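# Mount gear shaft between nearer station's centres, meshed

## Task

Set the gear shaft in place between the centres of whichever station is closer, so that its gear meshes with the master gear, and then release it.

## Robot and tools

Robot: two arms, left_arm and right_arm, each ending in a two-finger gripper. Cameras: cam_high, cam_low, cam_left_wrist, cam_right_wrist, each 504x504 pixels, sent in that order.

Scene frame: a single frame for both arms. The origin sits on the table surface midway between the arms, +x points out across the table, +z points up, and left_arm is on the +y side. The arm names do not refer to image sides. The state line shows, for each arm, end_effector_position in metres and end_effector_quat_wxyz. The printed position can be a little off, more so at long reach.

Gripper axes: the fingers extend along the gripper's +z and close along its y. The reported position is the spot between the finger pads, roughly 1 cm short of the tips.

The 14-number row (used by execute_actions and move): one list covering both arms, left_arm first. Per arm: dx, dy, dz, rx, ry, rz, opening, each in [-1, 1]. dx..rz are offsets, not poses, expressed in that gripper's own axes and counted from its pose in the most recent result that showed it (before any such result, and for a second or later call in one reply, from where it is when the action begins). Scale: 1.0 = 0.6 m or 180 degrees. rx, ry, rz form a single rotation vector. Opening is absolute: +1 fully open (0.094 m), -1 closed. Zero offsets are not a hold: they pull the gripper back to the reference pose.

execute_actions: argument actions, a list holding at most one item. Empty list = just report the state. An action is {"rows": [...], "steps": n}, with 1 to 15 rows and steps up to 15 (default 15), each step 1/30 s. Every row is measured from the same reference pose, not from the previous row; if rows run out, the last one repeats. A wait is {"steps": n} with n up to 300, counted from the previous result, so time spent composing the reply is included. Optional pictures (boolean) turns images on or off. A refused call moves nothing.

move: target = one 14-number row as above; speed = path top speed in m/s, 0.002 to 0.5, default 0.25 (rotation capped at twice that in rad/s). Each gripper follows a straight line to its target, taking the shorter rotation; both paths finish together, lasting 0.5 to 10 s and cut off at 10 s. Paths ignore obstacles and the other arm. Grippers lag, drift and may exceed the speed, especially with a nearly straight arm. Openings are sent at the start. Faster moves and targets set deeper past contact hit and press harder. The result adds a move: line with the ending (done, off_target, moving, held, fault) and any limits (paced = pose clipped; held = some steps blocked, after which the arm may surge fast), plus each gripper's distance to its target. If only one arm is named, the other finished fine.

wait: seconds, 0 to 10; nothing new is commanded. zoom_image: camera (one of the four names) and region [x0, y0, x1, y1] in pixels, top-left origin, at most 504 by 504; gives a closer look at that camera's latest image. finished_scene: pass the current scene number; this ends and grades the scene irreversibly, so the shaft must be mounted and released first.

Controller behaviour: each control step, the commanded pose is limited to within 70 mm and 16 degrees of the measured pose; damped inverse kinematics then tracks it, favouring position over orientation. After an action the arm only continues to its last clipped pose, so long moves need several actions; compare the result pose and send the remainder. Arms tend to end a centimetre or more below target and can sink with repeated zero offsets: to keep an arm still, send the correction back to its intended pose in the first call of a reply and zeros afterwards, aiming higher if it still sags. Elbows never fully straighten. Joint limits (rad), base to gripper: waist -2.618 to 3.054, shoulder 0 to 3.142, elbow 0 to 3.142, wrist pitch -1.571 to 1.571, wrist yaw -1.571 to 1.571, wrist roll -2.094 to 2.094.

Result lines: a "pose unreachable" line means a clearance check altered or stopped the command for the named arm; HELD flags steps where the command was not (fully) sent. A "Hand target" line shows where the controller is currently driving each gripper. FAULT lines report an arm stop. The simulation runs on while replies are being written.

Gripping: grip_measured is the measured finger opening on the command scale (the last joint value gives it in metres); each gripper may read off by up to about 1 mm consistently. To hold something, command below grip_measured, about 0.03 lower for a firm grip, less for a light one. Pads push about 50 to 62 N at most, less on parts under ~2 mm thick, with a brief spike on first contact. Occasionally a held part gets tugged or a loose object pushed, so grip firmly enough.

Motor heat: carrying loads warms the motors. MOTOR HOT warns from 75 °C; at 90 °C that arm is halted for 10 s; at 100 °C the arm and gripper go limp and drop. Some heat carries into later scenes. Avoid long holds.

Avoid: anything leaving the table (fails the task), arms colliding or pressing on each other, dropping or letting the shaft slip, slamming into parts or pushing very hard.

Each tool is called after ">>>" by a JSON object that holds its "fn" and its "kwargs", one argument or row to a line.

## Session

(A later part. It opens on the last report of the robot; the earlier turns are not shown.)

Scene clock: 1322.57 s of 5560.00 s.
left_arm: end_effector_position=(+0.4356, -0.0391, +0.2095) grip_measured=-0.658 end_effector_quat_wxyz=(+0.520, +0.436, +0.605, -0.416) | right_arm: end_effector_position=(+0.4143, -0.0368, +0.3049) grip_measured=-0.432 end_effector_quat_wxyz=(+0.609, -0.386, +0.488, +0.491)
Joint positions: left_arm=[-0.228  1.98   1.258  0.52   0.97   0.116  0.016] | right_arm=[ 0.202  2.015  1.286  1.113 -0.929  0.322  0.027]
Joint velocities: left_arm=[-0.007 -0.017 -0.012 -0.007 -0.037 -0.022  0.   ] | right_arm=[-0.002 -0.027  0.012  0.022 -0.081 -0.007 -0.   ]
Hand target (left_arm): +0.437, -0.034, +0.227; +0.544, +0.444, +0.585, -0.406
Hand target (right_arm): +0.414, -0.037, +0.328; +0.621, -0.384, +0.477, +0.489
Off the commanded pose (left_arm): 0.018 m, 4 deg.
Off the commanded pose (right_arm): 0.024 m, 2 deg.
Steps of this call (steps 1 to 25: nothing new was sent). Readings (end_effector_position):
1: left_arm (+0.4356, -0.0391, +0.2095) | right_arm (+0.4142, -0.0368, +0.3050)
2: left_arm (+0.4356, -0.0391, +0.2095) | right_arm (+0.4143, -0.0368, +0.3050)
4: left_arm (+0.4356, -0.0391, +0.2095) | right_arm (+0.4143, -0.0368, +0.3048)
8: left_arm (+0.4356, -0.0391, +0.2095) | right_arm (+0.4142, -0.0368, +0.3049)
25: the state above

>>> {"fn": "execute_actions", "kwargs": {
  "actions": [
    {"rows": [[-0.028,0.004,-0.010,-0.003,-0.0117,0.0187,-0.71,-0.039,0,0.010,-0.002,-0.006,-0.008,-0.47],[-0.028,0.004,-0.010,-0.003,-0.0117,0.0187,-0.71,-0.042,0,0.0107,-0.0025,-0.0075,-0.010,-0.47],[-0.028,0.004,-0.010,-0.003,-0.0117,0.0187,-0.71,-0.045,0,0.0114,-0.003,-0.009,-0.012,-0.47],[-0.028,0.004,-0.010,-0.003,-0.0117,0.0187,-0.71,-0.048,0,0.0121,-0.0035,-0.0105,-0.014,-0.47],[-0.028,0.004,-0.010,-0.003,-0.0117,0.0187,-0.71,-0.051,0,0.0128,-0.004,-0.012,-0.016,-0.47],[-0.028,0.004,-0.010,-0.003,-0.0117,0.0187,-0.71,-0.054,0,0.0135,-0.0045,-0.0135,-0.018,-0.47],[-0.028,0.004,-0.010,-0.003,-0.0117,0.0187,-0.71,-0.057,0,0.0142,-0.005,-0.015,-0.020,-0.47],[-0.028,0.004,-0.010,-0.003,-0.0117,0.0187,-0.71,-0.060,0,0.0149,-0.0055,-0.0165,-0.022,-0.47],[-0.028,0.004,-0.010,-0.003,-0.0117,0.0187,-0.71,-0.063,0,0.0156,-0.006,-0.018,-0.024,-0.47],[-0.028,0.004,-0.010,-0.003,-0.0117,0.0187,-0.71,-0.066,0,0.0163,-0.0065,-0.0195,-0.026,-0.47],[-0.028,0.004,-0.010,-0.003,-0.0117,0.0187,-0.71,-0.069,0,0.0170,-0.007,-0.021,-0.028,-0.47],[-0.028,0.004,-0.010,-0.003,-0.0117,0.0187,-0.71,-0.072,0,0.0177,-0.0075,-0.0225,-0.030,-0.47],[-0.028,0.004,-0.010,-0.003,-0.0117,0.0187,-0.71,-0.075,0,0.0184,-0.008,-0.024,-0.032,-0.47],[-0.028,0.004,-0.010,-0.003,-0.0117,0.0187,-0.71,-0.078,0,0.0191,-0.0085,-0.0255,-0.034,-0.47],[-0.028,0.004,-0.010,-0.003,-0.0117,0.0187,-0.71,-0.081,0,0.0198,-0.009,-0.027,-0.036,-0.47]], "steps": 15}
  ],
  "pictures": false
}}

>>> {"fn": "execute_actions", "kwargs": {
  "actions": [
    {"steps": 25}
  ]
}}

Scene clock: 1344.93 s of 5560.00 s.
left_arm: end_effector_position=(+0.4356, -0.0391, +0.2095) grip_measured=-0.658 end_effector_quat_wxyz=(+0.520, +0.436, +0.605, -0.416) | right_arm: end_effector_position=(+0.4139, -0.0367, +0.3063) grip_measured=-0.454 end_effector_quat_wxyz=(+0.602, -0.399, +0.485, +0.494)
Joint positions: left_arm=[-0.228  1.98   1.258  0.52   0.97   0.116  0.016] | right_arm=[ 0.195  2.02   1.31   1.092 -0.965  0.318  0.026]
Joint velocities: left_arm=[-0.007 -0.017 -0.007  0.037 -0.022  0.051 -0.   ] | right_arm=[-0.022  0.061  0.061 -0.022 -0.154  0.022 -0.   ]
Hand target (left_arm): +0.437, -0.034, +0.227; +0.544, +0.444, +0.585, -0.406
Hand target (right_arm): +0.411, -0.039, +0.353; +0.650, -0.400, +0.433, +0.479
Off the commanded pose (left_arm): 0.018 m, 4 deg.
Off the commanded pose (right_arm): 0.049 m, 8 deg.
Steps of this call (steps 1 to 90: nothing new was sent; then 18.87 s passed at rest; steps 91 to 105: all 15 steps of this action). Readings (end_effector_position):
91: left_arm (+0.4356, -0.0391, +0.2095) | right_arm (+0.4142, -0.0367, +0.3050)
92: left_arm (+0.4356, -0.0391, +0.2095) | right_arm (+0.4142, -0.0368, +0.3053)
94: left_arm (+0.4356, -0.0391, +0.2095) | right_arm (+0.4142, -0.0368, +0.3055)
98: left_arm (+0.4356, -0.0391, +0.2095) | right_arm (+0.4140, -0.0368, +0.3060)
105: the state above

Scene clock: 1345.77 s of 5560.00 s.
left_arm: end_effector_position=(+0.4356, -0.0391, +0.2095) grip_measured=-0.658 end_effector_quat_wxyz=(+0.520, +0.436, +0.605, -0.416) | right_arm: end_effector_position=(+0.4138, -0.0367, +0.3063) grip_measured=-0.454 end_effector_quat_wxyz=(+0.601, -0.401, +0.483, +0.495)
Joint positions: left_arm=[-0.228  1.98   1.258  0.52   0.97   0.116  0.016] | right_arm=[ 0.194  2.023  1.314  1.092 -0.972  0.318  0.026]
Joint velocities: left_arm=[-0.017 -0.022 -0.002 -0.037  0.022  0.022  0.   ] | right_arm=[-0.007  0.012 -0.007 -0.022  0.037 -0.007  0.001]
Hand target (left_arm): +0.437, -0.034, +0.227; +0.544, +0.444, +0.585, -0.406
Hand target (right_arm): +0.411, -0.039, +0.353; +0.650, -0.401, +0.433, +0.479
Off the commanded pose (left_arm): 0.018 m, 4 deg.
Off the commanded pose (right_arm): 0.049 m, 8 deg.
Steps of this call (steps 1 to 25: nothing new was sent). Readings (end_effector_position):
1: left_arm (+0.4356, -0.0391, +0.2095) | right_arm (+0.4139, -0.0366, +0.3063)
2: left_arm (+0.4356, -0.0391, +0.2095) | right_arm (+0.4139, -0.0366, +0.3061)
4: left_arm (+0.4356, -0.0391, +0.2095) | right_arm (+0.4139, -0.0367, +0.3063)
8: left_arm (+0.4356, -0.0391, +0.2095) | right_arm (+0.4138, -0.0367, +0.3063)
25: the state above

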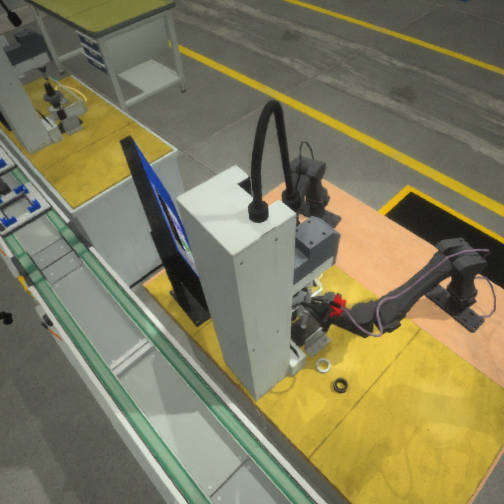

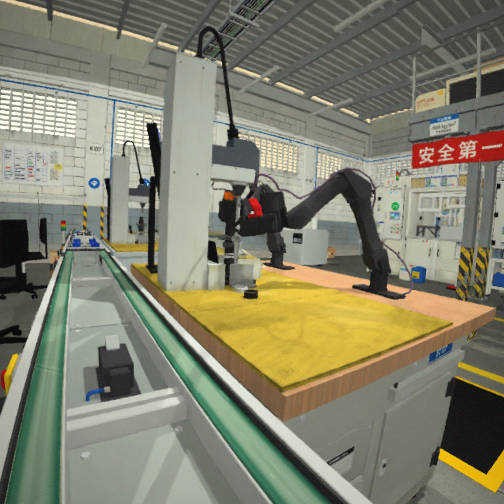

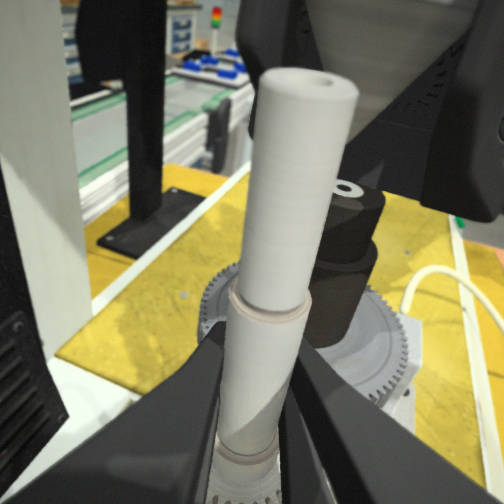

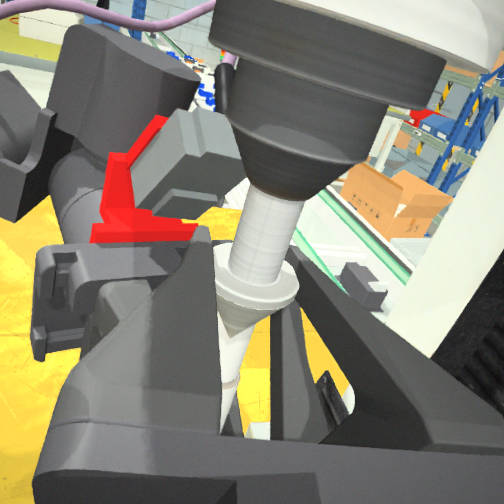

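>>> {"fn": "execute_actions", "kwargs": {
  "actions": [
    {"rows": [[-0.028,0.004,-0.010,-0.003,-0.0117,0.0187,-0.71,-0.079,0.003,0.017,-0.004,-0.030,-0.034,-0.49],[-0.028,0.004,-0.010,-0.003,-0.0117,0.0187,-0.71,-0.082,0.003,0.0176,-0.0045,-0.0315,-0.036,-0.49],[-0.028,0.004,-0.010,-0.003,-0.0117,0.0187,-0.71,-0.085,0.002,0.0183,-0.005,-0.033,-0.038,-0.49],[-0.028,0.004,-0.010,-0.003,-0.0117,0.0187,-0.71,-0.088,0.002,0.0189,-0.0055,-0.0345,-0.040,-0.49],[-0.028,0.004,-0.010,-0.003,-0.0117,0.0187,-0.71,-0.091,0.001,0.0196,-0.006,-0.036,-0.042,-0.49],[-0.028,0.004,-0.010,-0.003,-0.0117,0.0187,-0.71,-0.094,0.001,0.0202,-0.0065,-0.0375,-0.044,-0.49],[-0.028,0.004,-0.010,-0.003,-0.0117,0.0187,-0.71,-0.097,0,0.0209,-0.007,-0.039,-0.046,-0.49],[-0.028,0.004,-0.010,-0.003,-0.0117,0.0187,-0.71,-0.100,0,0.0215,-0.0075,-0.0405,-0.048,-0.49],[-0.028,0.004,-0.010,-0.003,-0.0117,0.0187,-0.71,-0.103,0,0.0222,-0.008,-0.042,-0.050,-0.49],[-0.028,0.004,-0.010,-0.003,-0.0117,0.0187,-0.71,-0.106,0,0.0228,-0.0085,-0.0435,-0.052,-0.49],[-0.028,0.004,-0.010,-0.003,-0.0117,0.0187,-0.71,-0.109,0,0.0235,-0.009,-0.045,-0.054,-0.49],[-0.028,0.004,-0.010,-0.003,-0.0117,0.0187,-0.71,-0.112,0,0.0241,-0.0095,-0.0465,-0.056,-0.49],[-0.028,0.004,-0.010,-0.003,-0.0117,0.0187,-0.71,-0.115,0,0.0248,-0.010,-0.048,-0.058,-0.49],[-0.028,0.004,-0.010,-0.003,-0.0117,0.0187,-0.71,-0.118,0,0.0254,-0.010,-0.048,-0.058,-0.49],[-0.028,0.004,-0.010,-0.003,-0.0117,0.0187,-0.71,-0.121,0,0.0260,-0.010,-0.048,-0.058,-0.49]], "steps": 15}
  ],
  "pictures": false
}}

>>> {"fn": "execute_actions", "kwargs": {
  "actions": [
    {"steps": 25}
  ]
}}

Scene clock: 1375.03 s of 5560.00 s.
left_arm: end_effector_position=(+0.4356, -0.0391, +0.2095) grip_measured=-0.658 end_effector_quat_wxyz=(+0.520, +0.436, +0.605, -0.416) | right_arm: end_effector_position=(+0.4135, -0.0362, +0.3115) grip_measured=-0.464 end_effector_quat_wxyz=(+0.599, -0.415, +0.466, +0.501)
Joint positions: left_arm=[-0.228  1.98   1.258  0.52   0.97   0.116  0.016] | right_arm=[ 0.187  2.048  1.355  1.123 -1.014  0.341  0.025]
Joint velocities: left_arm=[ 0.007  0.007 -0.002 -0.007 -0.007  0.022  0.   ] | right_arm=[-0.007  0.032  0.095  0.037 -0.11   0.125 -0.   ]
Hand target (left_arm): +0.437, -0.034, +0.227; +0.544, +0.444, +0.585, -0.406
Hand target (right_arm): +0.406, -0.042, +0.378; +0.671, -0.414, +0.392, +0.475
Off the commanded pose (left_arm): 0.018 m, 4 deg.
Off the commanded pose (right_arm): 0.069 m, 12 deg.
Steps of this call (steps 1 to 90: nothing new was sent; then 25.77 s passed at rest; steps 91 to 105: all 15 steps of this action). Readings (end_effector_position):
91: left_arm (+0.4356, -0.0391, +0.2095) | right_arm (+0.4137, -0.0366, +0.3062)
92: left_arm (+0.4356, -0.0391, +0.2095) | right_arm (+0.4137, -0.0367, +0.3063)
94: left_arm (+0.4356, -0.0391, +0.2095) | right_arm (+0.4138, -0.0366, +0.3065)
98: left_arm (+0.4356, -0.0391, +0.2095) | right_arm (+0.4137, -0.0364, +0.3070)
105: the state above

Scene clock: 1375.87 s of 5560.00 s.
left_arm: end_effector_position=(+0.4356, -0.0391, +0.2095) grip_measured=-0.658 end_effector_quat_wxyz=(+0.520, +0.436, +0.605, -0.416) | right_arm: end_effector_position=(+0.4133, -0.0360, +0.3143) grip_measured=-0.464 end_effector_quat_wxyz=(+0.599, -0.416, +0.464, +0.503)
Joint positions: left_arm=[-0.228  1.98   1.258  0.52   0.97   0.116  0.016] | right_arm=[ 0.187  2.048  1.363  1.125 -1.017  0.348  0.025]
Joint velocities: left_arm=[-0.007  0.007  0.002  0.051  0.022 -0.051 -0.   ] | right_arm=[ 0.032  0.012  0.022 -0.007 -0.037  0.022 -0.001]
Hand target (left_arm): +0.437, -0.034, +0.227; +0.544, +0.444, +0.585, -0.406
Hand target (right_arm): +0.406, -0.042, +0.377; +0.670, -0.414, +0.392, +0.475
Off the commanded pose (left_arm): 0.018 m, 4 deg.
Off the commanded pose (right_arm): 0.066 m, 12 deg.
Steps of this call (steps 1 to 25: nothing new was sent). Readings (end_effector_position):
1: left_arm (+0.4356, -0.0391, +0.2095) | right_arm (+0.4134, -0.0360, +0.3122)
2: left_arm (+0.4356, -0.0391, +0.2095) | right_arm (+0.4134, -0.0360, +0.3131)
4: left_arm (+0.4356, -0.0391, +0.2095) | right_arm (+0.4134, -0.0360, +0.3142)
8: left_arm (+0.4356, -0.0391, +0.2095) | right_arm (+0.4133, -0.0360, +0.3143)
25: the state above

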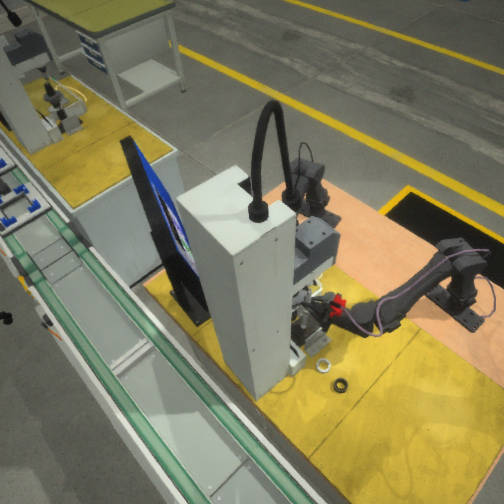

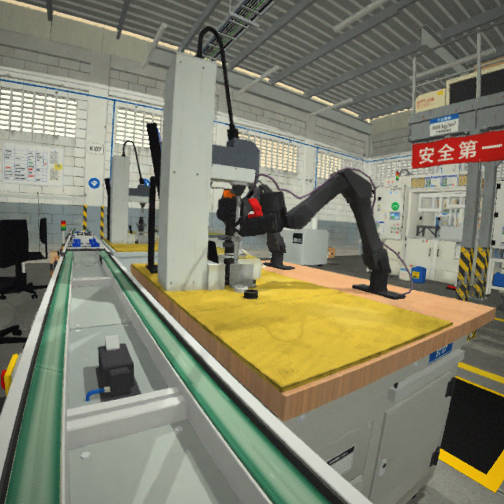

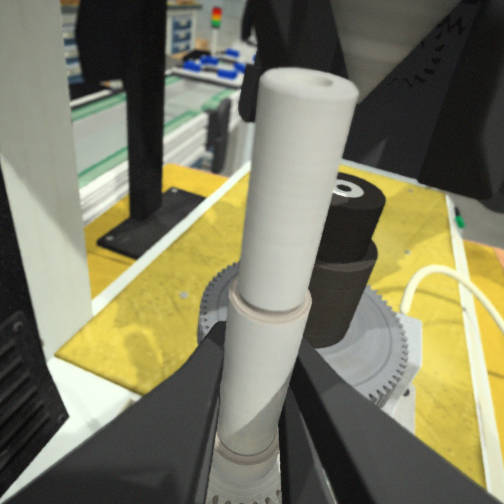

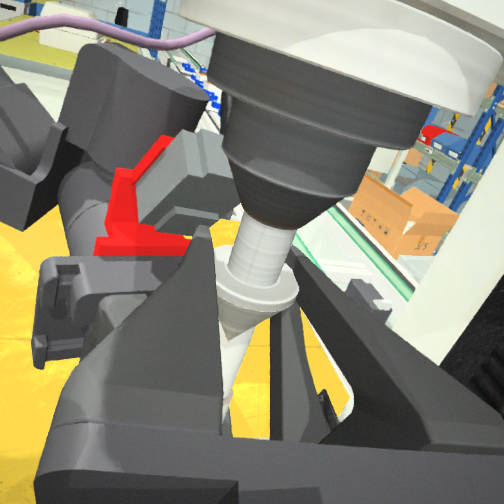

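>>> {"fn": "execute_actions", "kwargs": {
  "actions": [
    {"rows": [[-0.028,0.004,-0.010,-0.003,-0.0117,0.0187,-0.71,-0.110,-0.003,0.025,0.005,-0.043,-0.053,-0.495],[-0.028,0.004,-0.010,-0.003,-0.0117,0.0187,-0.71,-0.113,-0.003,0.026,0.005,-0.044,-0.055,-0.495],[-0.028,0.004,-0.010,-0.003,-0.0117,0.0187,-0.71,-0.116,-0.004,0.0265,0.004,-0.045,-0.056,-0.495],[-0.028,0.004,-0.010,-0.003,-0.0117,0.0187,-0.71,-0.119,-0.004,0.027,0.004,-0.046,-0.057,-0.495],[-0.028,0.004,-0.010,-0.003,-0.0117,0.0187,-0.71,-0.122,-0.004,0.028,0.004,-0.047,-0.058,-0.495],[-0.028,0.004,-0.010,-0.003,-0.0117,0.0187,-0.71,-0.125,-0.004,0.0285,0.004,-0.048,-0.060,-0.495],[-0.028,0.004,-0.010,-0.003,-0.0117,0.0187,-0.71,-0.128,-0.004,0.029,0.004,-0.049,-0.061,-0.495],[-0.028,0.004,-0.010,-0.003,-0.0117,0.0187,-0.71,-0.130,-0.004,0.030,0.004,-0.050,-0.062,-0.495]], "steps": 15}
  ],
  "pictures": false
}}

>>> {"fn": "execute_actions", "kwargs": {
  "actions": [
    {"steps": 20}
  ]
}}

Scene clock: 1389.67 s of 5560.00 s.
left_arm: end_effector_position=(+0.4356, -0.0391, +0.2095) grip_measured=-0.658 end_effector_quat_wxyz=(+0.520, +0.436, +0.605, -0.416) | right_arm: end_effector_position=(+0.4131, -0.0359, +0.3255) grip_measured=-0.464 end_effector_quat_wxyz=(+0.605, -0.421, +0.452, +0.502)
Joint positions: left_arm=[-0.228  1.98   1.258  0.52   0.97   0.116  0.016] | right_arm=[ 0.186  2.048  1.393  1.128 -1.025  0.356  0.025]
Joint velocities: left_arm=[ 0.002 -0.012  0.002 -0.037  0.007 -0.007  0.001] | right_arm=[-0.002  0.012  0.007 -0.007 -0.007  0.007  0.001]
Hand target (left_arm): +0.437, -0.034, +0.227; +0.544, +0.444, +0.585, -0.406
Hand target (right_arm): +0.406, -0.042, +0.391; +0.681, -0.414, +0.378, +0.472
Off the commanded pose (left_arm): 0.018 m, 4 deg.
Off the commanded pose (right_arm): 0.069 m, 13 deg.
Steps of this call (steps 1 to 90: nothing new was sent; then 10.30 s passed at rest; steps 91 to 105: all 15 steps of this action). Readings (end_effector_position):
91: left_arm (+0.4356, -0.0391, +0.2095) | right_arm (+0.4133, -0.0360, +0.3143)
92: left_arm (+0.4356, -0.0391, +0.2095) | right_arm (+0.4133, -0.0360, +0.3143)
94: left_arm (+0.4356, -0.0391, +0.2095) | right_arm (+0.4133, -0.0360, +0.3156)
98: left_arm (+0.4356, -0.0391, +0.2095) | right_arm (+0.4131, -0.0358, +0.3213)
105: the state above

Scene clock: 1390.33 s of 5560.00 s.
left_arm: end_effector_position=(+0.4356, -0.0391, +0.2095) grip_measured=-0.658 end_effector_quat_wxyz=(+0.520, +0.436, +0.605, -0.416) | right_arm: end_effector_position=(+0.4131, -0.0359, +0.3256) grip_measured=-0.464 end_effector_quat_wxyz=(+0.605, -0.421, +0.452, +0.502)
Joint positions: left_arm=[-0.228  1.98   1.258  0.52   0.97   0.116  0.016] | right_arm=[ 0.186  2.048  1.394  1.128 -1.025  0.356  0.025]
Joint velocities: left_arm=[-0.007 -0.012  0.002 -0.066  0.022  0.022 -0.001] | right_arm=[-0.007 -0.002  0.002  0.051  0.007  0.022  0.001]
Hand target (left_arm): +0.437, -0.034, +0.227; +0.544, +0.444, +0.585, -0.406
Hand target (right_arm): +0.406, -0.042, +0.391; +0.681, -0.414, +0.378, +0.472
Off the commanded pose (left_arm): 0.018 m, 4 deg.
Off the commanded pose (right_arm): 0.069 m, 13 deg.
Steps of this call (steps 1 to 20: nothing new was sent). Readings (end_effector_position):
1: left_arm (+0.4356, -0.0391, +0.2095) | right_arm (+0.4131, -0.0359, +0.3256)
2: left_arm (+0.4356, -0.0391, +0.2095) | right_arm (+0.4131, -0.0359, +0.3256)
4: left_arm (+0.4356, -0.0391, +0.2095) | right_arm (+0.4131, -0.0359, +0.3256)
8: left_arm (+0.4356, -0.0391, +0.2095) | right_arm (+0.4131, -0.0359, +0.3256)
20: the state above

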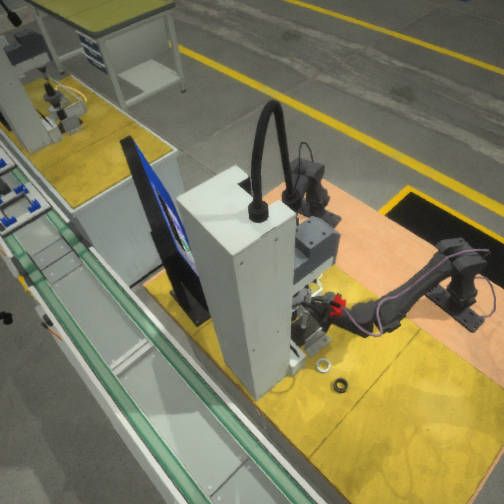

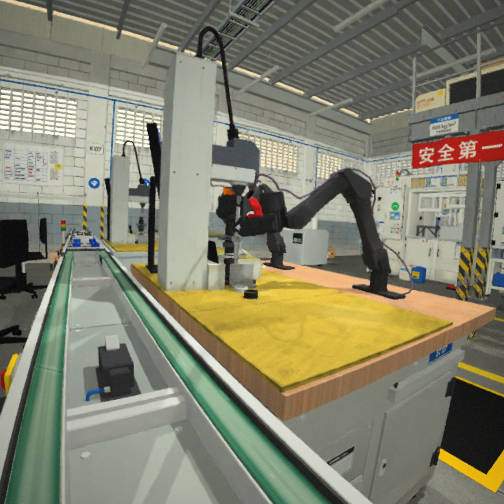

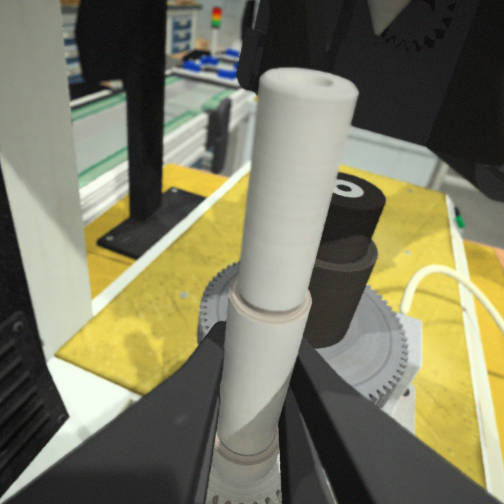

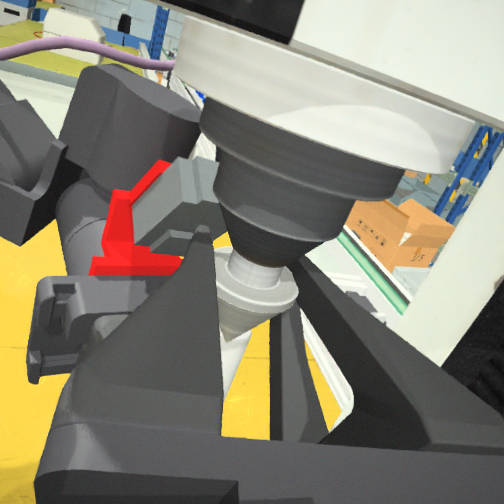

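>>> {"fn": "execute_actions", "kwargs": {
  "actions": [
    {"rows": [[-0.0282,0.0023,-0.0079,-0.0024,-0.0108,0.0196,-0.71,-0.107,-0.006,0.026,0.008,-0.0446,-0.0537,-0.495],[-0.0284,0.0006,-0.0057,-0.0019,-0.0099,0.0206,-0.71,-0.107,-0.006,0.026,0.008,-0.0446,-0.0537,-0.495],[-0.0286,-0.0012,-0.0036,-0.0013,-0.0090,0.0215,-0.71,-0.107,-0.006,0.026,0.008,-0.0446,-0.0537,-0.495],[-0.0287,-0.0029,-0.0015,-0.0008,-0.0080,0.0225,-0.71,-0.107,-0.006,0.026,0.008,-0.0446,-0.0537,-0.495],[-0.0289,-0.0046,0.0006,-0.0002,-0.0071,0.0234,-0.71,-0.107,-0.006,0.026,0.008,-0.0446,-0.0537,-0.495],[-0.0291,-0.0063,0.0028,0.0004,-0.0062,0.0243,-0.71,-0.107,-0.006,0.026,0.008,-0.0446,-0.0537,-0.495],[-0.0293,-0.0080,0.0049,0.0009,-0.0053,0.0253,-0.71,-0.107,-0.006,0.026,0.008,-0.0446,-0.0537,-0.495],[-0.0295,-0.0098,0.0070,0.0015,-0.0044,0.0262,-0.71,-0.107,-0.006,0.026,0.008,-0.0446,-0.0537,-0.495],[-0.0297,-0.0115,0.0091,0.0020,-0.0035,0.0272,-0.71,-0.107,-0.006,0.026,0.008,-0.0446,-0.0537,-0.495],[-0.0299,-0.0132,0.0113,0.0026,-0.0026,0.0281,-0.71,-0.107,-0.006,0.026,0.008,-0.0446,-0.0537,-0.495],[-0.0301,-0.0149,0.0134,0.0032,-0.0017,0.0290,-0.71,-0.107,-0.006,0.026,0.008,-0.0446,-0.0537,-0.495],[-0.0302,-0.0166,0.0155,0.0037,-0.0007,0.0300,-0.71,-0.107,-0.006,0.026,0.008,-0.0446,-0.0537,-0.495],[-0.0304,-0.0184,0.0176,0.0043,0.0002,0.0309,-0.71,-0.107,-0.006,0.026,0.008,-0.0446,-0.0537,-0.495],[-0.0306,-0.0201,0.0198,0.0048,0.0011,0.0319,-0.71,-0.107,-0.006,0.026,0.008,-0.0446,-0.0537,-0.495],[-0.0308,-0.0218,0.0219,0.0054,0.0020,0.0328,-0.71,-0.107,-0.006,0.026,0.008,-0.0446,-0.0537,-0.495]], "steps": 15}
  ],
  "pictures": false
}}

>>> {"fn": "execute_actions", "kwargs": {
  "actions": [
    {"steps": 25}
  ]
}}

Scene clock: 1415.10 s of 5560.00 s.
left_arm: end_effector_position=(+0.4309, -0.0453, +0.2090) grip_measured=-0.658 end_effector_quat_wxyz=(+0.521, +0.453, +0.599, -0.405) | right_arm: end_effector_position=(+0.4131, -0.0359, +0.3253) grip_measured=-0.464 end_effector_quat_wxyz=(+0.605, -0.421, +0.451, +0.503)
Joint positions: left_arm=[-0.244  1.971  1.262  0.483  0.959  0.173  0.016] | right_arm=[ 0.186  2.052  1.394  1.136 -1.025  0.36   0.025]
Joint velocities: left_arm=[ 0.002 -0.037  0.071 -0.256 -0.037  0.11  -0.   ] | right_arm=[ 0.012  0.002 -0.007  0.037  0.007 -0.022  0.   ]
Hand target (left_arm): +0.427, -0.056, +0.227; +0.536, +0.472, +0.580, -0.393
Hand target (right_arm): +0.406, -0.041, +0.389; +0.679, -0.413, +0.379, +0.473
Off the commanded pose (left_arm): 0.022 m, 4 deg.
Off the commanded pose (right_arm): 0.067 m, 13 deg.
Steps of this call (steps 1 to 90: nothing new was sent; then 21.27 s passed at rest; steps 91 to 105: all 15 steps of this action). Readings (end_effector_position):
91: left_arm (+0.4356, -0.0391, +0.2095) | right_arm (+0.4131, -0.0358, +0.3255)
92: left_arm (+0.4356, -0.0391, +0.2095) | right_arm (+0.4131, -0.0358, +0.3254)
94: left_arm (+0.4356, -0.0391, +0.2093) | right_arm (+0.4131, -0.0358, +0.3254)
98: left_arm (+0.4342, -0.0408, +0.2088) | right_arm (+0.4131, -0.0359, +0.3253)
105: the state above

Scene clock: 1415.93 s of 5560.00 s.
left_arm: end_effector_position=(+0.4309, -0.0458, +0.2088) grip_measured=-0.658 end_effector_quat_wxyz=(+0.519, +0.455, +0.602, -0.402) | right_arm: end_effector_position=(+0.4131, -0.0359, +0.3253) grip_measured=-0.464 end_effector_quat_wxyz=(+0.605, -0.421, +0.451, +0.503)
Joint positions: left_arm=[-0.246  1.968  1.269  0.457  0.954  0.187  0.016] | right_arm=[ 0.186  2.052  1.394  1.136 -1.025  0.361  0.025]
Joint velocities: left_arm=[-0.002  0.022 -0.022 -0.037  0.022  0.022  0.   ] | right_arm=[ 0.002  0.012 -0.007 -0.022  0.007  0.007 -0.002]
Hand target (left_arm): +0.427, -0.056, +0.227; +0.536, +0.472, +0.580, -0.393
Hand target (right_arm): +0.406, -0.041, +0.389; +0.679, -0.413, +0.379, +0.474
Off the commanded pose (left_arm): 0.022 m, 4 deg.
Off the commanded pose (right_arm): 0.066 m, 13 deg.
Steps of this call (steps 1 to 25: nothing new was sent). Readings (end_effector_position):
1: left_arm (+0.4310, -0.0454, +0.2089) | right_arm (+0.4131, -0.0359, +0.3253)
2: left_arm (+0.4312, -0.0453, +0.2089) | right_arm (+0.4131, -0.0359, +0.3253)
4: left_arm (+0.4310, -0.0456, +0.2088) | right_arm (+0.4131, -0.0359, +0.3253)
8: left_arm (+0.4310, -0.0457, +0.2088) | right_arm (+0.4131, -0.0359, +0.3253)
25: the state above

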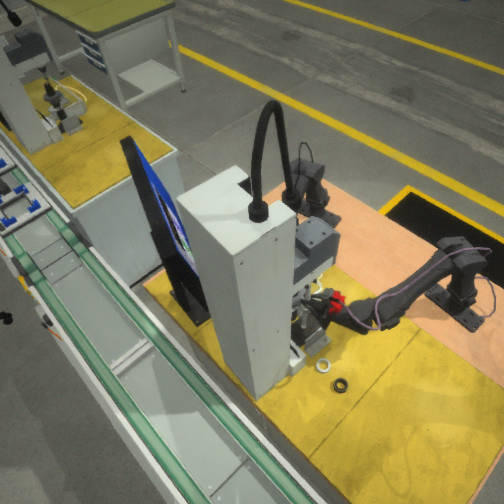

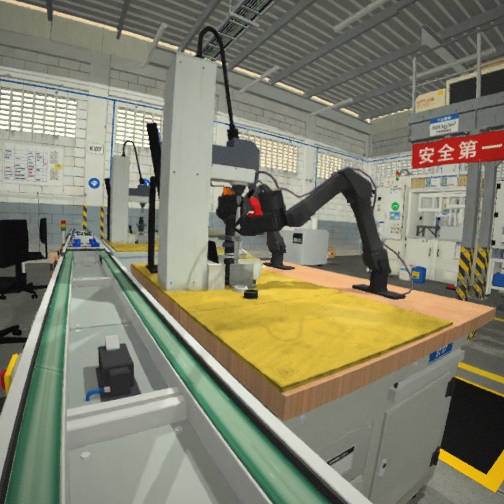

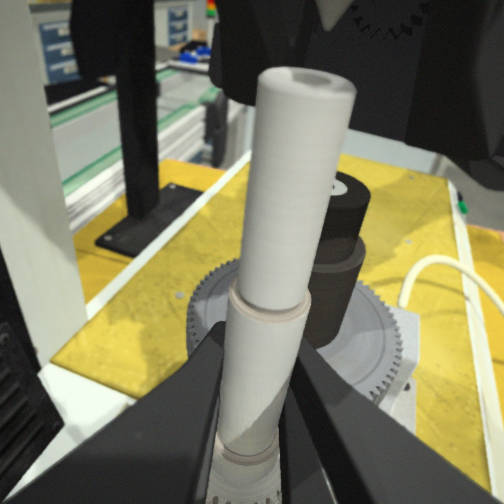

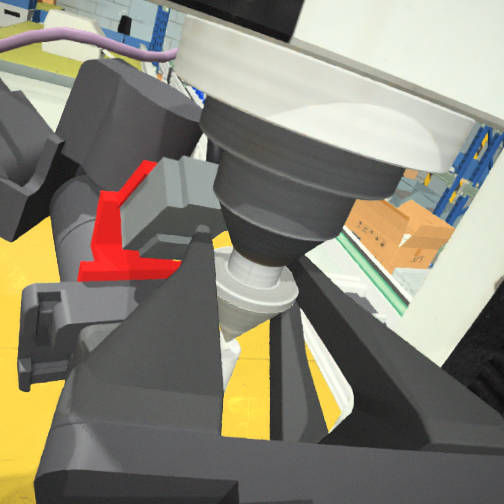

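>>> {"fn": "execute_actions", "kwargs": {
  "actions": [
    {"rows": [[-0.0322,-0.0113,0.0123,0.0035,-0.0069,0.0205,-0.71,-0.107,-0.006,0.026,0.008,-0.0446,-0.0537,-0.495],[-0.0323,-0.0121,0.0133,0.0040,-0.0069,0.0208,-0.71,-0.107,-0.006,0.026,0.008,-0.0446,-0.0537,-0.495],[-0.0325,-0.0129,0.0143,0.0045,-0.0069,0.0211,-0.71,-0.107,-0.006,0.026,0.008,-0.0446,-0.0537,-0.495],[-0.0326,-0.0137,0.0153,0.0050,-0.0069,0.0214,-0.71,-0.107,-0.006,0.026,0.008,-0.0446,-0.0537,-0.495],[-0.0328,-0.0145,0.0163,0.0055,-0.0069,0.0217,-0.71,-0.107,-0.006,0.026,0.008,-0.0446,-0.0537,-0.495],[-0.0329,-0.0153,0.0173,0.0060,-0.0069,0.0220,-0.71,-0.107,-0.006,0.026,0.008,-0.0446,-0.0537,-0.495],[-0.0331,-0.0161,0.0183,0.0065,-0.0069,0.0223,-0.71,-0.107,-0.006,0.026,0.008,-0.0446,-0.0537,-0.495],[-0.0332,-0.0169,0.0193,0.0070,-0.0069,0.0226,-0.71,-0.107,-0.006,0.026,0.008,-0.0446,-0.0537,-0.495],[-0.0334,-0.0177,0.0203,0.0075,-0.0069,0.0229,-0.71,-0.107,-0.006,0.026,0.008,-0.0446,-0.0537,-0.495],[-0.0335,-0.0185,0.0213,0.0080,-0.0069,0.0232,-0.71,-0.107,-0.006,0.026,0.008,-0.0446,-0.0537,-0.495],[-0.0336,-0.0193,0.0222,0.0085,-0.0069,0.0235,-0.71,-0.107,-0.006,0.026,0.008,-0.0446,-0.0537,-0.495],[-0.0337,-0.0200,0.0231,0.0090,-0.0069,0.0238,-0.71,-0.107,-0.006,0.026,0.008,-0.0446,-0.0537,-0.495]], "steps": 15}
  ],
  "pictures": false
}}

>>> {"fn": "execute_actions", "kwargs": {
  "actions": [
    {"steps": 25}
  ]
}}

Scene clock: 1435.10 s of 5560.00 s.
left_arm: end_effector_position=(+0.4301, -0.0488, +0.2088) grip_measured=-0.658 end_effector_quat_wxyz=(+0.519, +0.459, +0.600, -0.399) | right_arm: end_effector_position=(+0.4130, -0.0359, +0.3254) grip_measured=-0.464 end_effector_quat_wxyz=(+0.605, -0.421, +0.451, +0.503)
Joint positions: left_arm=[-0.253  1.968  1.274  0.447  0.948  0.199  0.016] | right_arm=[ 0.186  2.052  1.394  1.137 -1.025  0.362  0.025]
Joint velocities: left_arm=[-0.007 -0.002  0.017 -0.066 -0.037  0.022  0.   ] | right_arm=[-0.007 -0.012  0.007  0.037 -0.051 -0.051 -0.   ]
Hand target (left_arm): +0.423, -0.064, +0.227; +0.534, +0.480, +0.573, -0.396
Hand target (right_arm): +0.406, -0.041, +0.389; +0.679, -0.413, +0.379, +0.474
Off the commanded pose (left_arm): 0.025 m, 4 deg.
Off the commanded pose (right_arm): 0.066 m, 13 deg.
Steps of this call (steps 1 to 90: nothing new was sent; then 15.67 s passed at rest; steps 91 to 105: all 15 steps of this action). Readings (end_effector_position):
91: left_arm (+0.4309, -0.0458, +0.2088) | right_arm (+0.4130, -0.0359, +0.3254)
92: left_arm (+0.4309, -0.0458, +0.2088) | right_arm (+0.4130, -0.0359, +0.3254)
94: left_arm (+0.4308, -0.0460, +0.2088) | right_arm (+0.4130, -0.0359, +0.3254)
98: left_arm (+0.4301, -0.0474, +0.2087) | right_arm (+0.4130, -0.0359, +0.3254)
105: the state above

Scene clock: 1435.93 s of 5560.00 s.
left_arm: end_effector_position=(+0.4300, -0.0490, +0.2088) grip_measured=-0.658 end_effector_quat_wxyz=(+0.519, +0.459, +0.601, -0.399) | right_arm: end_effector_position=(+0.4130, -0.0359, +0.3254) grip_measured=-0.464 end_effector_quat_wxyz=(+0.605, -0.421, +0.451, +0.503)
Joint positions: left_arm=[-0.254  1.968  1.276  0.444  0.948  0.201  0.016] | right_arm=[ 0.186  2.052  1.394  1.137 -1.025  0.362  0.025]
Joint velocities: left_arm=[-0.002 -0.017  0.012  0.007 -0.007  0.037 -0.   ] | right_arm=[ 0.012 -0.012 -0.007  0.037  0.007  0.051  0.001]
Hand target (left_arm): +0.423, -0.064, +0.227; +0.534, +0.480, +0.573, -0.396
Hand target (right_arm): +0.406, -0.041, +0.389; +0.679, -0.413, +0.379, +0.474
Off the commanded pose (left_arm): 0.025 m, 4 deg.
Off the commanded pose (right_arm): 0.066 m, 13 deg.
Steps of this call (steps 1 to 25: nothing new was sent). Readings (end_effector_position):
1: left_arm (+0.4300, -0.0490, +0.2089) | right_arm (+0.4130, -0.0359, +0.3254)
2: left_arm (+0.4300, -0.0489, +0.2088) | right_arm (+0.4130, -0.0359, +0.3254)
4: left_arm (+0.4300, -0.0490, +0.2088) | right_arm (+0.4130, -0.0359, +0.3254)
8: left_arm (+0.4300, -0.0490, +0.2088) | right_arm (+0.4130, -0.0359, +0.3254)
25: the state above

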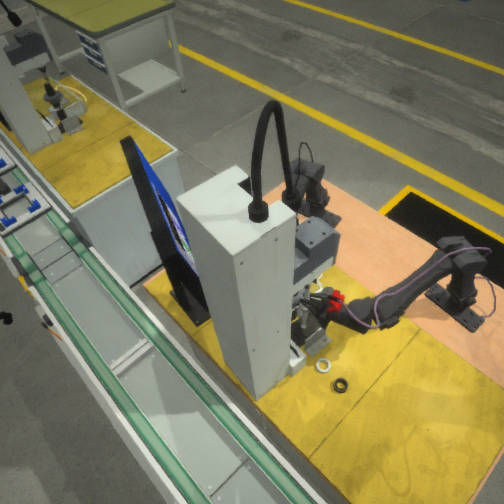

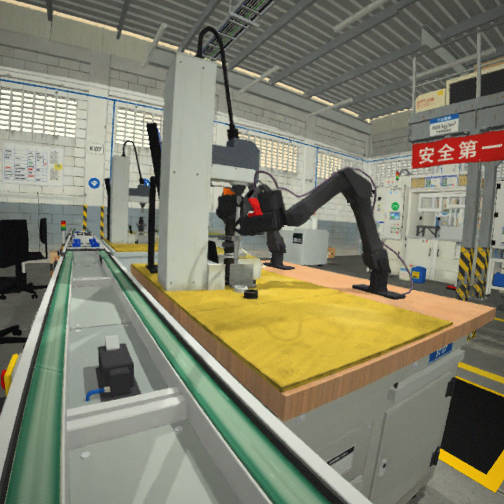

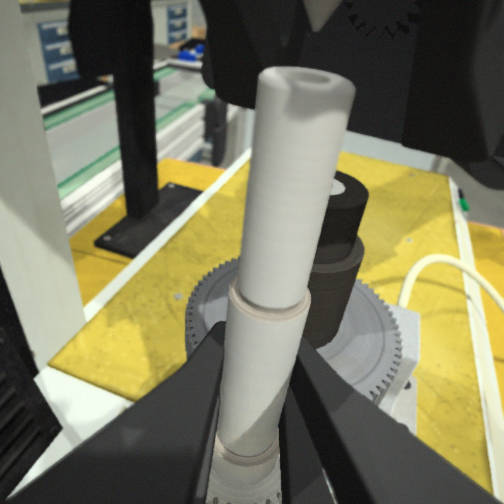

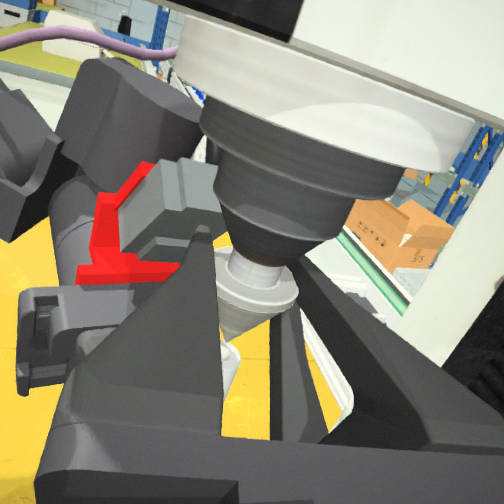

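>>> {"fn": "zoom_image", "kwargs": {
  "camera": "cam_right_wrist",
  "region": [180, 280, 300, 400]
}}

>>> {"fn": "zoom_image", "kwargs": {
  "camera": "cam_low",
  "region": [200, 180, 280, 260]
}}

Region (180, 280, 300, 400) of cam_right_wrist's 504x504 image, scaled by 4.200, with more detail than that image has.

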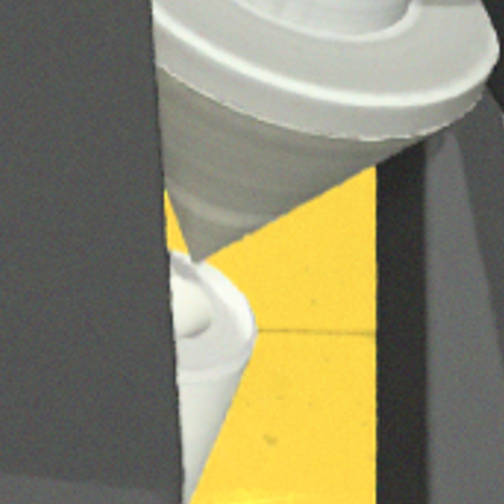

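Region (200, 180, 280, 260) of cam_low's 504x504 image, scaled by 6.300, with more detail than that image has.

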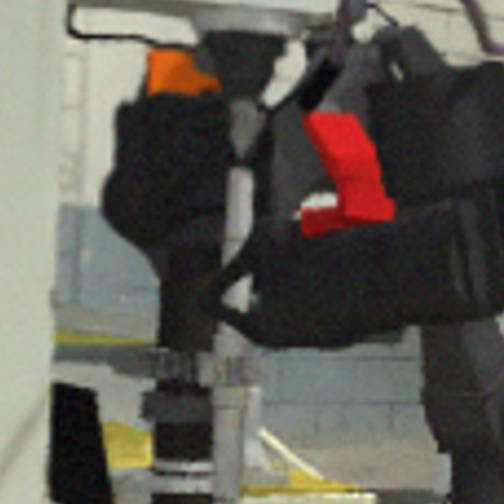

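>>> {"fn": "execute_actions", "kwargs": {
  "actions": [
    {"rows": [[-0.0330,-0.0185,0.0195,0.0085,-0.0075,0.0205,-0.71,-0.105,-0.006,0.0255,0.008,-0.044,-0.053,-0.495],[-0.0330,-0.0185,0.0200,0.0085,-0.0075,0.0205,-0.71,-0.103,-0.006,0.025,0.008,-0.0433,-0.0522,-0.495],[-0.0330,-0.0185,0.0205,0.0085,-0.0075,0.0205,-0.71,-0.101,-0.006,0.0245,0.008,-0.0426,-0.0514,-0.495],[-0.0330,-0.0185,0.0210,0.0085,-0.0075,0.0205,-0.71,-0.099,-0.006,0.024,0.008,-0.0419,-0.0506,-0.495],[-0.0330,-0.0185,0.0215,0.0085,-0.0075,0.0205,-0.71,-0.097,-0.0055,0.0235,0.008,-0.0412,-0.0498,-0.495],[-0.0330,-0.0185,0.0220,0.0085,-0.0075,0.0205,-0.71,-0.095,-0.0055,0.023,0.008,-0.0405,-0.049,-0.495],[-0.0330,-0.0185,0.0220,0.0085,-0.0075,0.0205,-0.71,-0.093,-0.0055,0.0225,0.008,-0.0398,-0.0482,-0.495],[-0.0330,-0.0185,0.0220,0.0085,-0.0075,0.0205,-0.71,-0.091,-0.005,0.022,0.008,-0.0391,-0.0474,-0.495],[-0.0330,-0.0185,0.0220,0.0085,-0.0075,0.0205,-0.71,-0.089,-0.005,0.0215,0.008,-0.0384,-0.0466,-0.495],[-0.0330,-0.0185,0.0220,0.0085,-0.0075,0.0205,-0.71,-0.087,-0.005,0.021,0.008,-0.0377,-0.0458,-0.495],[-0.0330,-0.0185,0.0220,0.0085,-0.0075,0.0205,-0.71,-0.085,-0.005,0.0205,0.008,-0.037,-0.045,-0.495],[-0.0330,-0.0185,0.0220,0.0085,-0.0075,0.0205,-0.71,-0.083,-0.005,0.020,0.008,-0.0363,-0.0442,-0.495],[-0.0330,-0.0185,0.0220,0.0085,-0.0075,0.0205,-0.71,-0.081,-0.0045,0.0195,0.008,-0.0356,-0.0434,-0.495],[-0.0330,-0.0185,0.0220,0.0085,-0.0075,0.0205,-0.71,-0.079,-0.0045,0.019,0.008,-0.0349,-0.0426,-0.495],[-0.0330,-0.0185,0.0220,0.0085,-0.0075,0.0205,-0.71,-0.077,-0.0045,0.0185,0.008,-0.0342,-0.0418,-0.495]], "steps": 15}
  ],
  "pictures": false
}}

>>> {"fn": "execute_actions", "kwargs": {
  "actions": [
    {"steps": 20}
  ],
  "pictures": false
}}

Scene clock: 1461.87 s of 5560.00 s.
left_arm: end_effector_position=(+0.4300, -0.0497, +0.2085) grip_measured=-0.658 end_effector_quat_wxyz=(+0.518, +0.459, +0.601, -0.398) | right_arm: end_effector_position=(+0.4131, -0.0358, +0.3224) grip_measured=-0.465 end_effector_quat_wxyz=(+0.603, -0.423, +0.451, +0.504)
Joint positions: left_arm=[-0.256  1.968  1.276  0.443  0.943  0.201  0.016] | right_arm=[ 0.185  2.058  1.394  1.143 -1.033  0.362  0.025]
Joint velocities: left_arm=[-0.007 -0.012  0.007 -0.051 -0.051  0.051 -0.001] | right_arm=[-0.017  0.012 -0.007 -0.081 -0.007  0.007  0.   ]
Hand target (left_arm): +0.422, -0.066, +0.226; +0.532, +0.480, +0.574, -0.396
Hand target (right_arm): +0.409, -0.039, +0.372; +0.664, -0.414, +0.397, +0.480
Off the commanded pose (left_arm): 0.026 m, 4 deg.
Off the commanded pose (right_arm): 0.051 m, 10 deg.
Steps of this call (steps 1 to 90: nothing new was sent; then 22.43 s passed at rest; steps 91 to 105: all 15 steps of this action). Readings (end_effector_position):
91: left_arm (+0.4301, -0.0489, +0.2087) | right_arm (+0.4130, -0.0359, +0.3254)
92: left_arm (+0.4301, -0.0489, +0.2086) | right_arm (+0.4130, -0.0359, +0.3254)
94: left_arm (+0.4301, -0.0489, +0.2086) | right_arm (+0.4131, -0.0358, +0.3249)
98: left_arm (+0.4300, -0.0496, +0.2085) | right_arm (+0.4131, -0.0358, +0.3239)
105: the state above

Scene clock: 1462.53 s of 5560.00 s.
left_arm: end_effector_position=(+0.4300, -0.0497, +0.2085) grip_measured=-0.658 end_effector_quat_wxyz=(+0.518, +0.459, +0.601, -0.398) | right_arm: end_effector_position=(+0.4130, -0.0356, +0.3219) grip_measured=-0.465 end_effector_quat_wxyz=(+0.602, -0.423, +0.451, +0.505)
Joint positions: left_arm=[-0.256  1.968  1.276  0.443  0.943  0.201  0.016] | right_arm=[ 0.185  2.059  1.394  1.143 -1.034  0.362  0.025]
Joint velocities: left_arm=[-0.007  0.007 -0.002  0.022 -0.022 -0.022 -0.   ] | right_arm=[-0.012 -0.007  0.002  0.022  0.037 -0.125 -0.001]
Hand target (left_arm): +0.422, -0.066, +0.226; +0.532, +0.480, +0.574, -0.396
Hand target (right_arm): +0.409, -0.039, +0.372; +0.664, -0.414, +0.397, +0.480
Off the commanded pose (left_arm): 0.026 m, 4 deg.
Off the commanded pose (right_arm): 0.051 m, 10 deg.
Steps of this call (steps 1 to 20: nothing new was sent). Readings (end_effector_position):
1: left_arm (+0.4300, -0.0497, +0.2085) | right_arm (+0.4132, -0.0357, +0.3221)
2: left_arm (+0.4300, -0.0497, +0.2085) | right_arm (+0.4131, -0.0357, +0.3221)
4: left_arm (+0.4300, -0.0497, +0.2085) | right_arm (+0.4130, -0.0356, +0.3219)
8: left_arm (+0.4300, -0.0497, +0.2085) | right_arm (+0.4130, -0.0356, +0.3219)
20: the state above

>>> {"fn": "execute_actions", "kwargs": {
  "actions": [
    {"rows": [[-0.0333,-0.0183,0.0208,0.0090,-0.0075,0.0205,-0.71,-0.081,-0.0045,0.0195,0.010,-0.0343,-0.0415,-0.495],[-0.0333,-0.0183,0.0208,0.0090,-0.0075,0.0205,-0.71,-0.079,-0.0045,0.019,0.010,-0.0336,-0.0407,-0.495],[-0.0333,-0.0183,0.0208,0.0090,-0.0075,0.0205,-0.71,-0.077,-0.0045,0.0185,0.010,-0.0329,-0.0399,-0.495],[-0.0333,-0.0183,0.0208,0.0090,-0.0075,0.0205,-0.71,-0.075,-0.004,0.018,0.010,-0.0322,-0.0391,-0.495],[-0.0333,-0.0183,0.0208,0.0090,-0.0075,0.0205,-0.71,-0.073,-0.004,0.0175,0.010,-0.0315,-0.0383,-0.495],[-0.0333,-0.0183,0.0208,0.0090,-0.0075,0.0205,-0.71,-0.071,-0.004,0.017,0.010,-0.0308,-0.0375,-0.495],[-0.0333,-0.0183,0.0208,0.0090,-0.0075,0.0205,-0.71,-0.069,-0.004,0.0165,0.010,-0.0301,-0.0367,-0.495],[-0.0333,-0.0183,0.0208,0.0090,-0.0075,0.0205,-0.71,-0.067,-0.004,0.016,0.010,-0.0294,-0.0359,-0.495],[-0.0333,-0.0183,0.0208,0.0090,-0.0075,0.0205,-0.71,-0.065,-0.0035,0.0155,0.010,-0.0287,-0.0351,-0.495],[-0.0333,-0.0183,0.0208,0.0090,-0.0075,0.0205,-0.71,-0.063,-0.0035,0.015,0.010,-0.028,-0.0343,-0.495],[-0.0333,-0.0183,0.0208,0.0090,-0.0075,0.0205,-0.71,-0.061,-0.0035,0.0145,0.010,-0.0273,-0.0335,-0.495],[-0.0333,-0.0183,0.0208,0.0090,-0.0075,0.0205,-0.71,-0.059,-0.0035,0.014,0.010,-0.0266,-0.0327,-0.495],[-0.0333,-0.0183,0.0208,0.0090,-0.0075,0.0205,-0.71,-0.057,-0.003,0.0135,0.010,-0.0259,-0.0319,-0.495],[-0.0333,-0.0183,0.0208,0.0090,-0.0075,0.0205,-0.71,-0.055,-0.003,0.013,0.010,-0.0252,-0.0311,-0.495],[-0.0333,-0.0183,0.0208,0.0090,-0.0075,0.0205,-0.71,-0.053,-0.003,0.0125,0.010,-0.0245,-0.0303,-0.495]], "steps": 15}
  ],
  "pictures": false
}}

>>> {"fn": "execute_actions", "kwargs": {
  "actions": [
    {"steps": 20}
  ]
}}

Scene clock: 1473.20 s of 5560.00 s.
left_arm: end_effector_position=(+0.4303, -0.0498, +0.2086) grip_measured=-0.658 end_effector_quat_wxyz=(+0.517, +0.460, +0.602, -0.398) | right_arm: end_effector_position=(+0.4131, -0.0356, +0.3193) grip_measured=-0.465 end_effector_quat_wxyz=(+0.600, -0.425, +0.452, +0.506)
Joint positions: left_arm=[-0.256  1.968  1.28   0.433  0.943  0.205  0.016] | right_arm=[ 0.184  2.063  1.394  1.143 -1.041  0.361  0.025]
Joint velocities: left_arm=[-0.007  0.007 -0.002 -0.037 -0.022 -0.022 -0.001] | right_arm=[-0.022  0.002 -0.017 -0.007 -0.11  -0.007 -0.   ]
Hand target (left_arm): +0.422, -0.067, +0.226; +0.532, +0.480, +0.574, -0.395
Hand target (right_arm): +0.411, -0.038, +0.354; +0.648, -0.415, +0.415, +0.485
Off the commanded pose (left_arm): 0.026 m, 4 deg.
Off the commanded pose (right_arm): 0.035 m, 8 deg.
Steps of this call (steps 1 to 90: nothing new was sent; then 7.17 s passed at rest; steps 91 to 105: all 15 steps of this action). Readings (end_effector_position):
91: left_arm (+0.4302, -0.0498, +0.2088) | right_arm (+0.4130, -0.0356, +0.3219)
92: left_arm (+0.4302, -0.0498, +0.2088) | right_arm (+0.4130, -0.0356, +0.3219)
94: left_arm (+0.4303, -0.0498, +0.2087) | right_arm (+0.4130, -0.0356, +0.3218)
98: left_arm (+0.4303, -0.0498, +0.2087) | right_arm (+0.4130, -0.0356, +0.3218)
105: the state above

Scene clock: 1473.87 s of 5560.00 s.
left_arm: end_effector_position=(+0.4303, -0.0498, +0.2088) grip_measured=-0.658 end_effector_quat_wxyz=(+0.517, +0.460, +0.602, -0.398) | right_arm: end_effector_position=(+0.4131, -0.0355, +0.3181) grip_measured=-0.465 end_effector_quat_wxyz=(+0.599, -0.426, +0.452, +0.506)
Joint positions: left_arm=[-0.256  1.968  1.281  0.433  0.943  0.205  0.016] | right_arm=[ 0.183  2.065  1.394  1.143 -1.044  0.36   0.025]
Joint velocities: left_arm=[ 0.007 -0.002 -0.012 -0.037 -0.022  0.051 -0.   ] | right_arm=[ 0.012 -0.007 -0.027  0.066 -0.037  0.037  0.   ]
Hand target (left_arm): +0.422, -0.067, +0.226; +0.532, +0.481, +0.574, -0.395
Hand target (right_arm): +0.411, -0.038, +0.354; +0.648, -0.415, +0.416, +0.485
Off the commanded pose (left_arm): 0.026 m, 4 deg.
Off the commanded pose (right_arm): 0.036 m, 8 deg.
Steps of this call (steps 1 to 20: nothing new was sent). Readings (end_effector_position):
1: left_arm (+0.4303, -0.0498, +0.2086) | right_arm (+0.4131, -0.0356, +0.3188)
2: left_arm (+0.4303, -0.0498, +0.2086) | right_arm (+0.4131, -0.0356, +0.3186)
4: left_arm (+0.4303, -0.0498, +0.2088) | right_arm (+0.4131, -0.0355, +0.3181)
8: left_arm (+0.4303, -0.0498, +0.2088) | right_arm (+0.4131, -0.0355, +0.3181)
20: the state above

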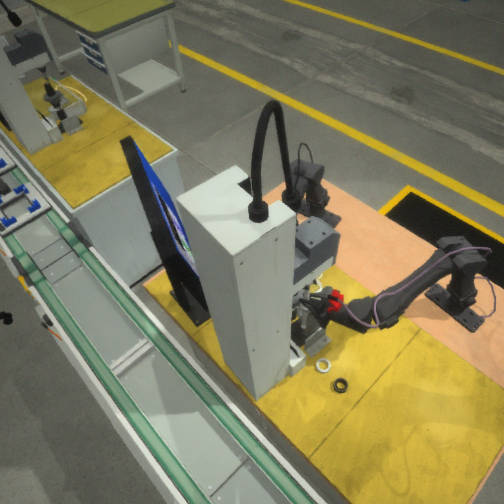

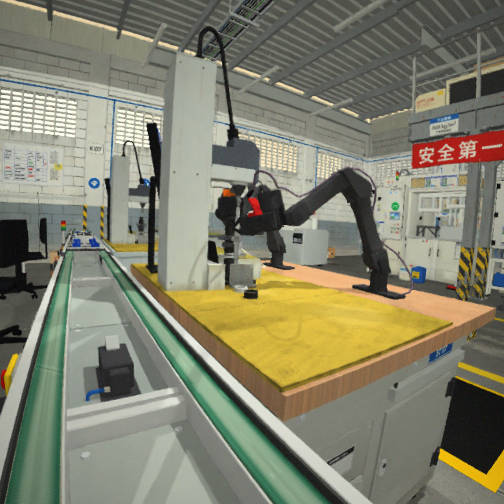

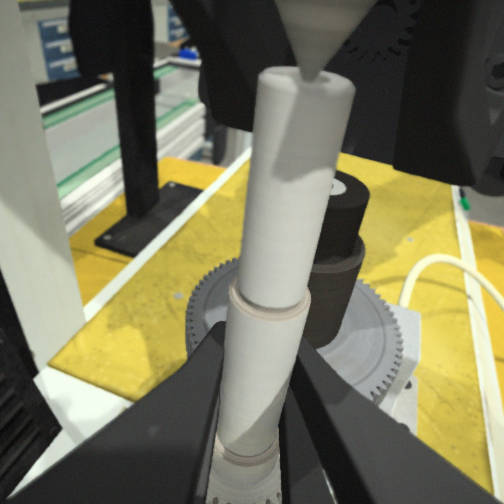

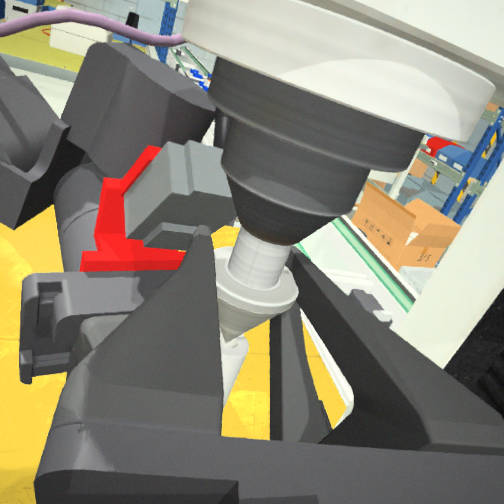

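>>> {"fn": "execute_actions", "kwargs": {
  "actions": []
}}

Scene clock: 1488.10 s of 5560.00 s.
left_arm: end_effector_position=(+0.4303, -0.0498, +0.2088) grip_measured=-0.658 end_effector_quat_wxyz=(+0.517, +0.460, +0.602, -0.398) | right_arm: end_effector_position=(+0.4131, -0.0355, +0.3181) grip_measured=-0.465 end_effector_quat_wxyz=(+0.599, -0.426, +0.452, +0.506)
Joint positions: left_arm=[-0.256  1.968  1.281  0.433  0.943  0.205  0.016] | right_arm=[ 0.183  2.065  1.394  1.143 -1.044  0.36   0.025]
Joint velocities: left_arm=[-0.002  0.007  0.027 -0.022 -0.007 -0.007 -0.   ] | right_arm=[ 0.002 -0.007  0.012  0.007 -0.007 -0.11   0.001]
Hand target (left_arm): +0.422, -0.067, +0.226; +0.532, +0.481, +0.574, -0.395
Hand target (right_arm): +0.411, -0.038, +0.354; +0.648, -0.415, +0.416, +0.485
Off the commanded pose (left_arm): 0.026 m, 4 deg.
Off the commanded pose (right_arm): 0.036 m, 8 deg.
Steps of this call (steps 1 to 90: nothing new was sent; then 11.23 s passed at rest). Readings (end_effector_position):
1: left_arm (+0.4303, -0.0498, +0.2088) | right_arm (+0.4131, -0.0355, +0.3181)
2: left_arm (+0.4303, -0.0498, +0.2088) | right_arm (+0.4131, -0.0355, +0.3181)
4: left_arm (+0.4303, -0.0498, +0.2088) | right_arm (+0.4131, -0.0355, +0.3181)
8: left_arm (+0.4303, -0.0498, +0.2088) | right_arm (+0.4131, -0.0355, +0.3181)
90: the state above

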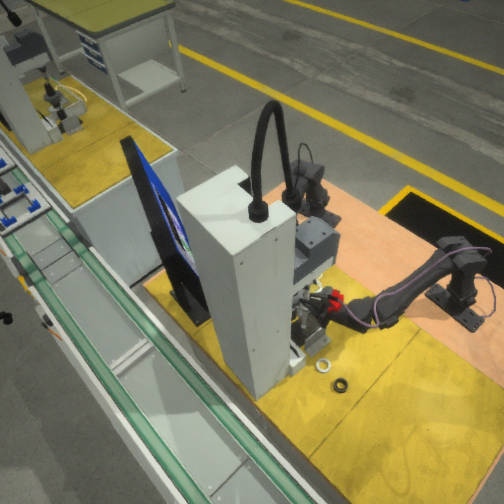

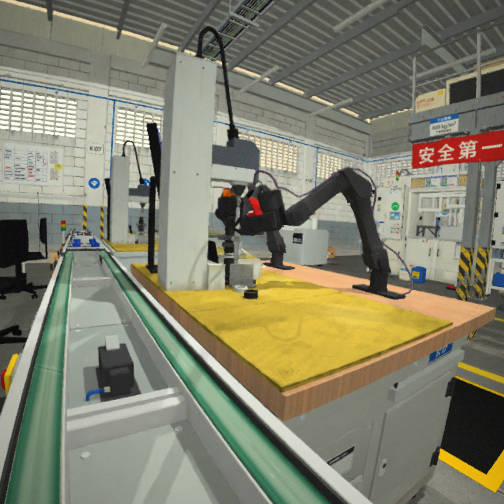

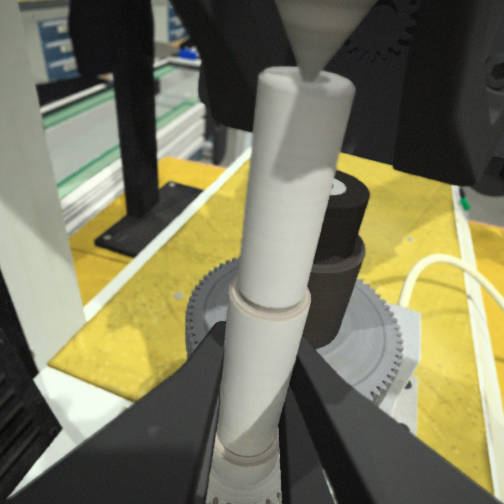

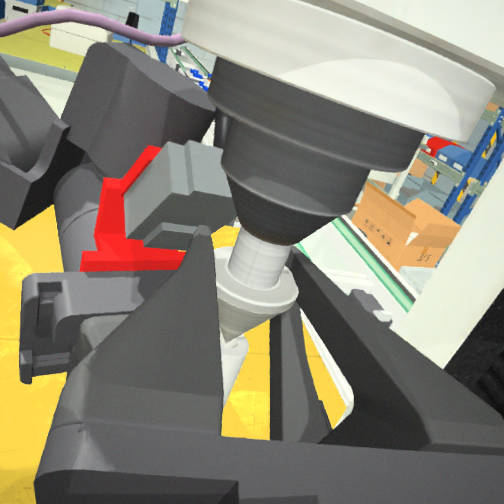

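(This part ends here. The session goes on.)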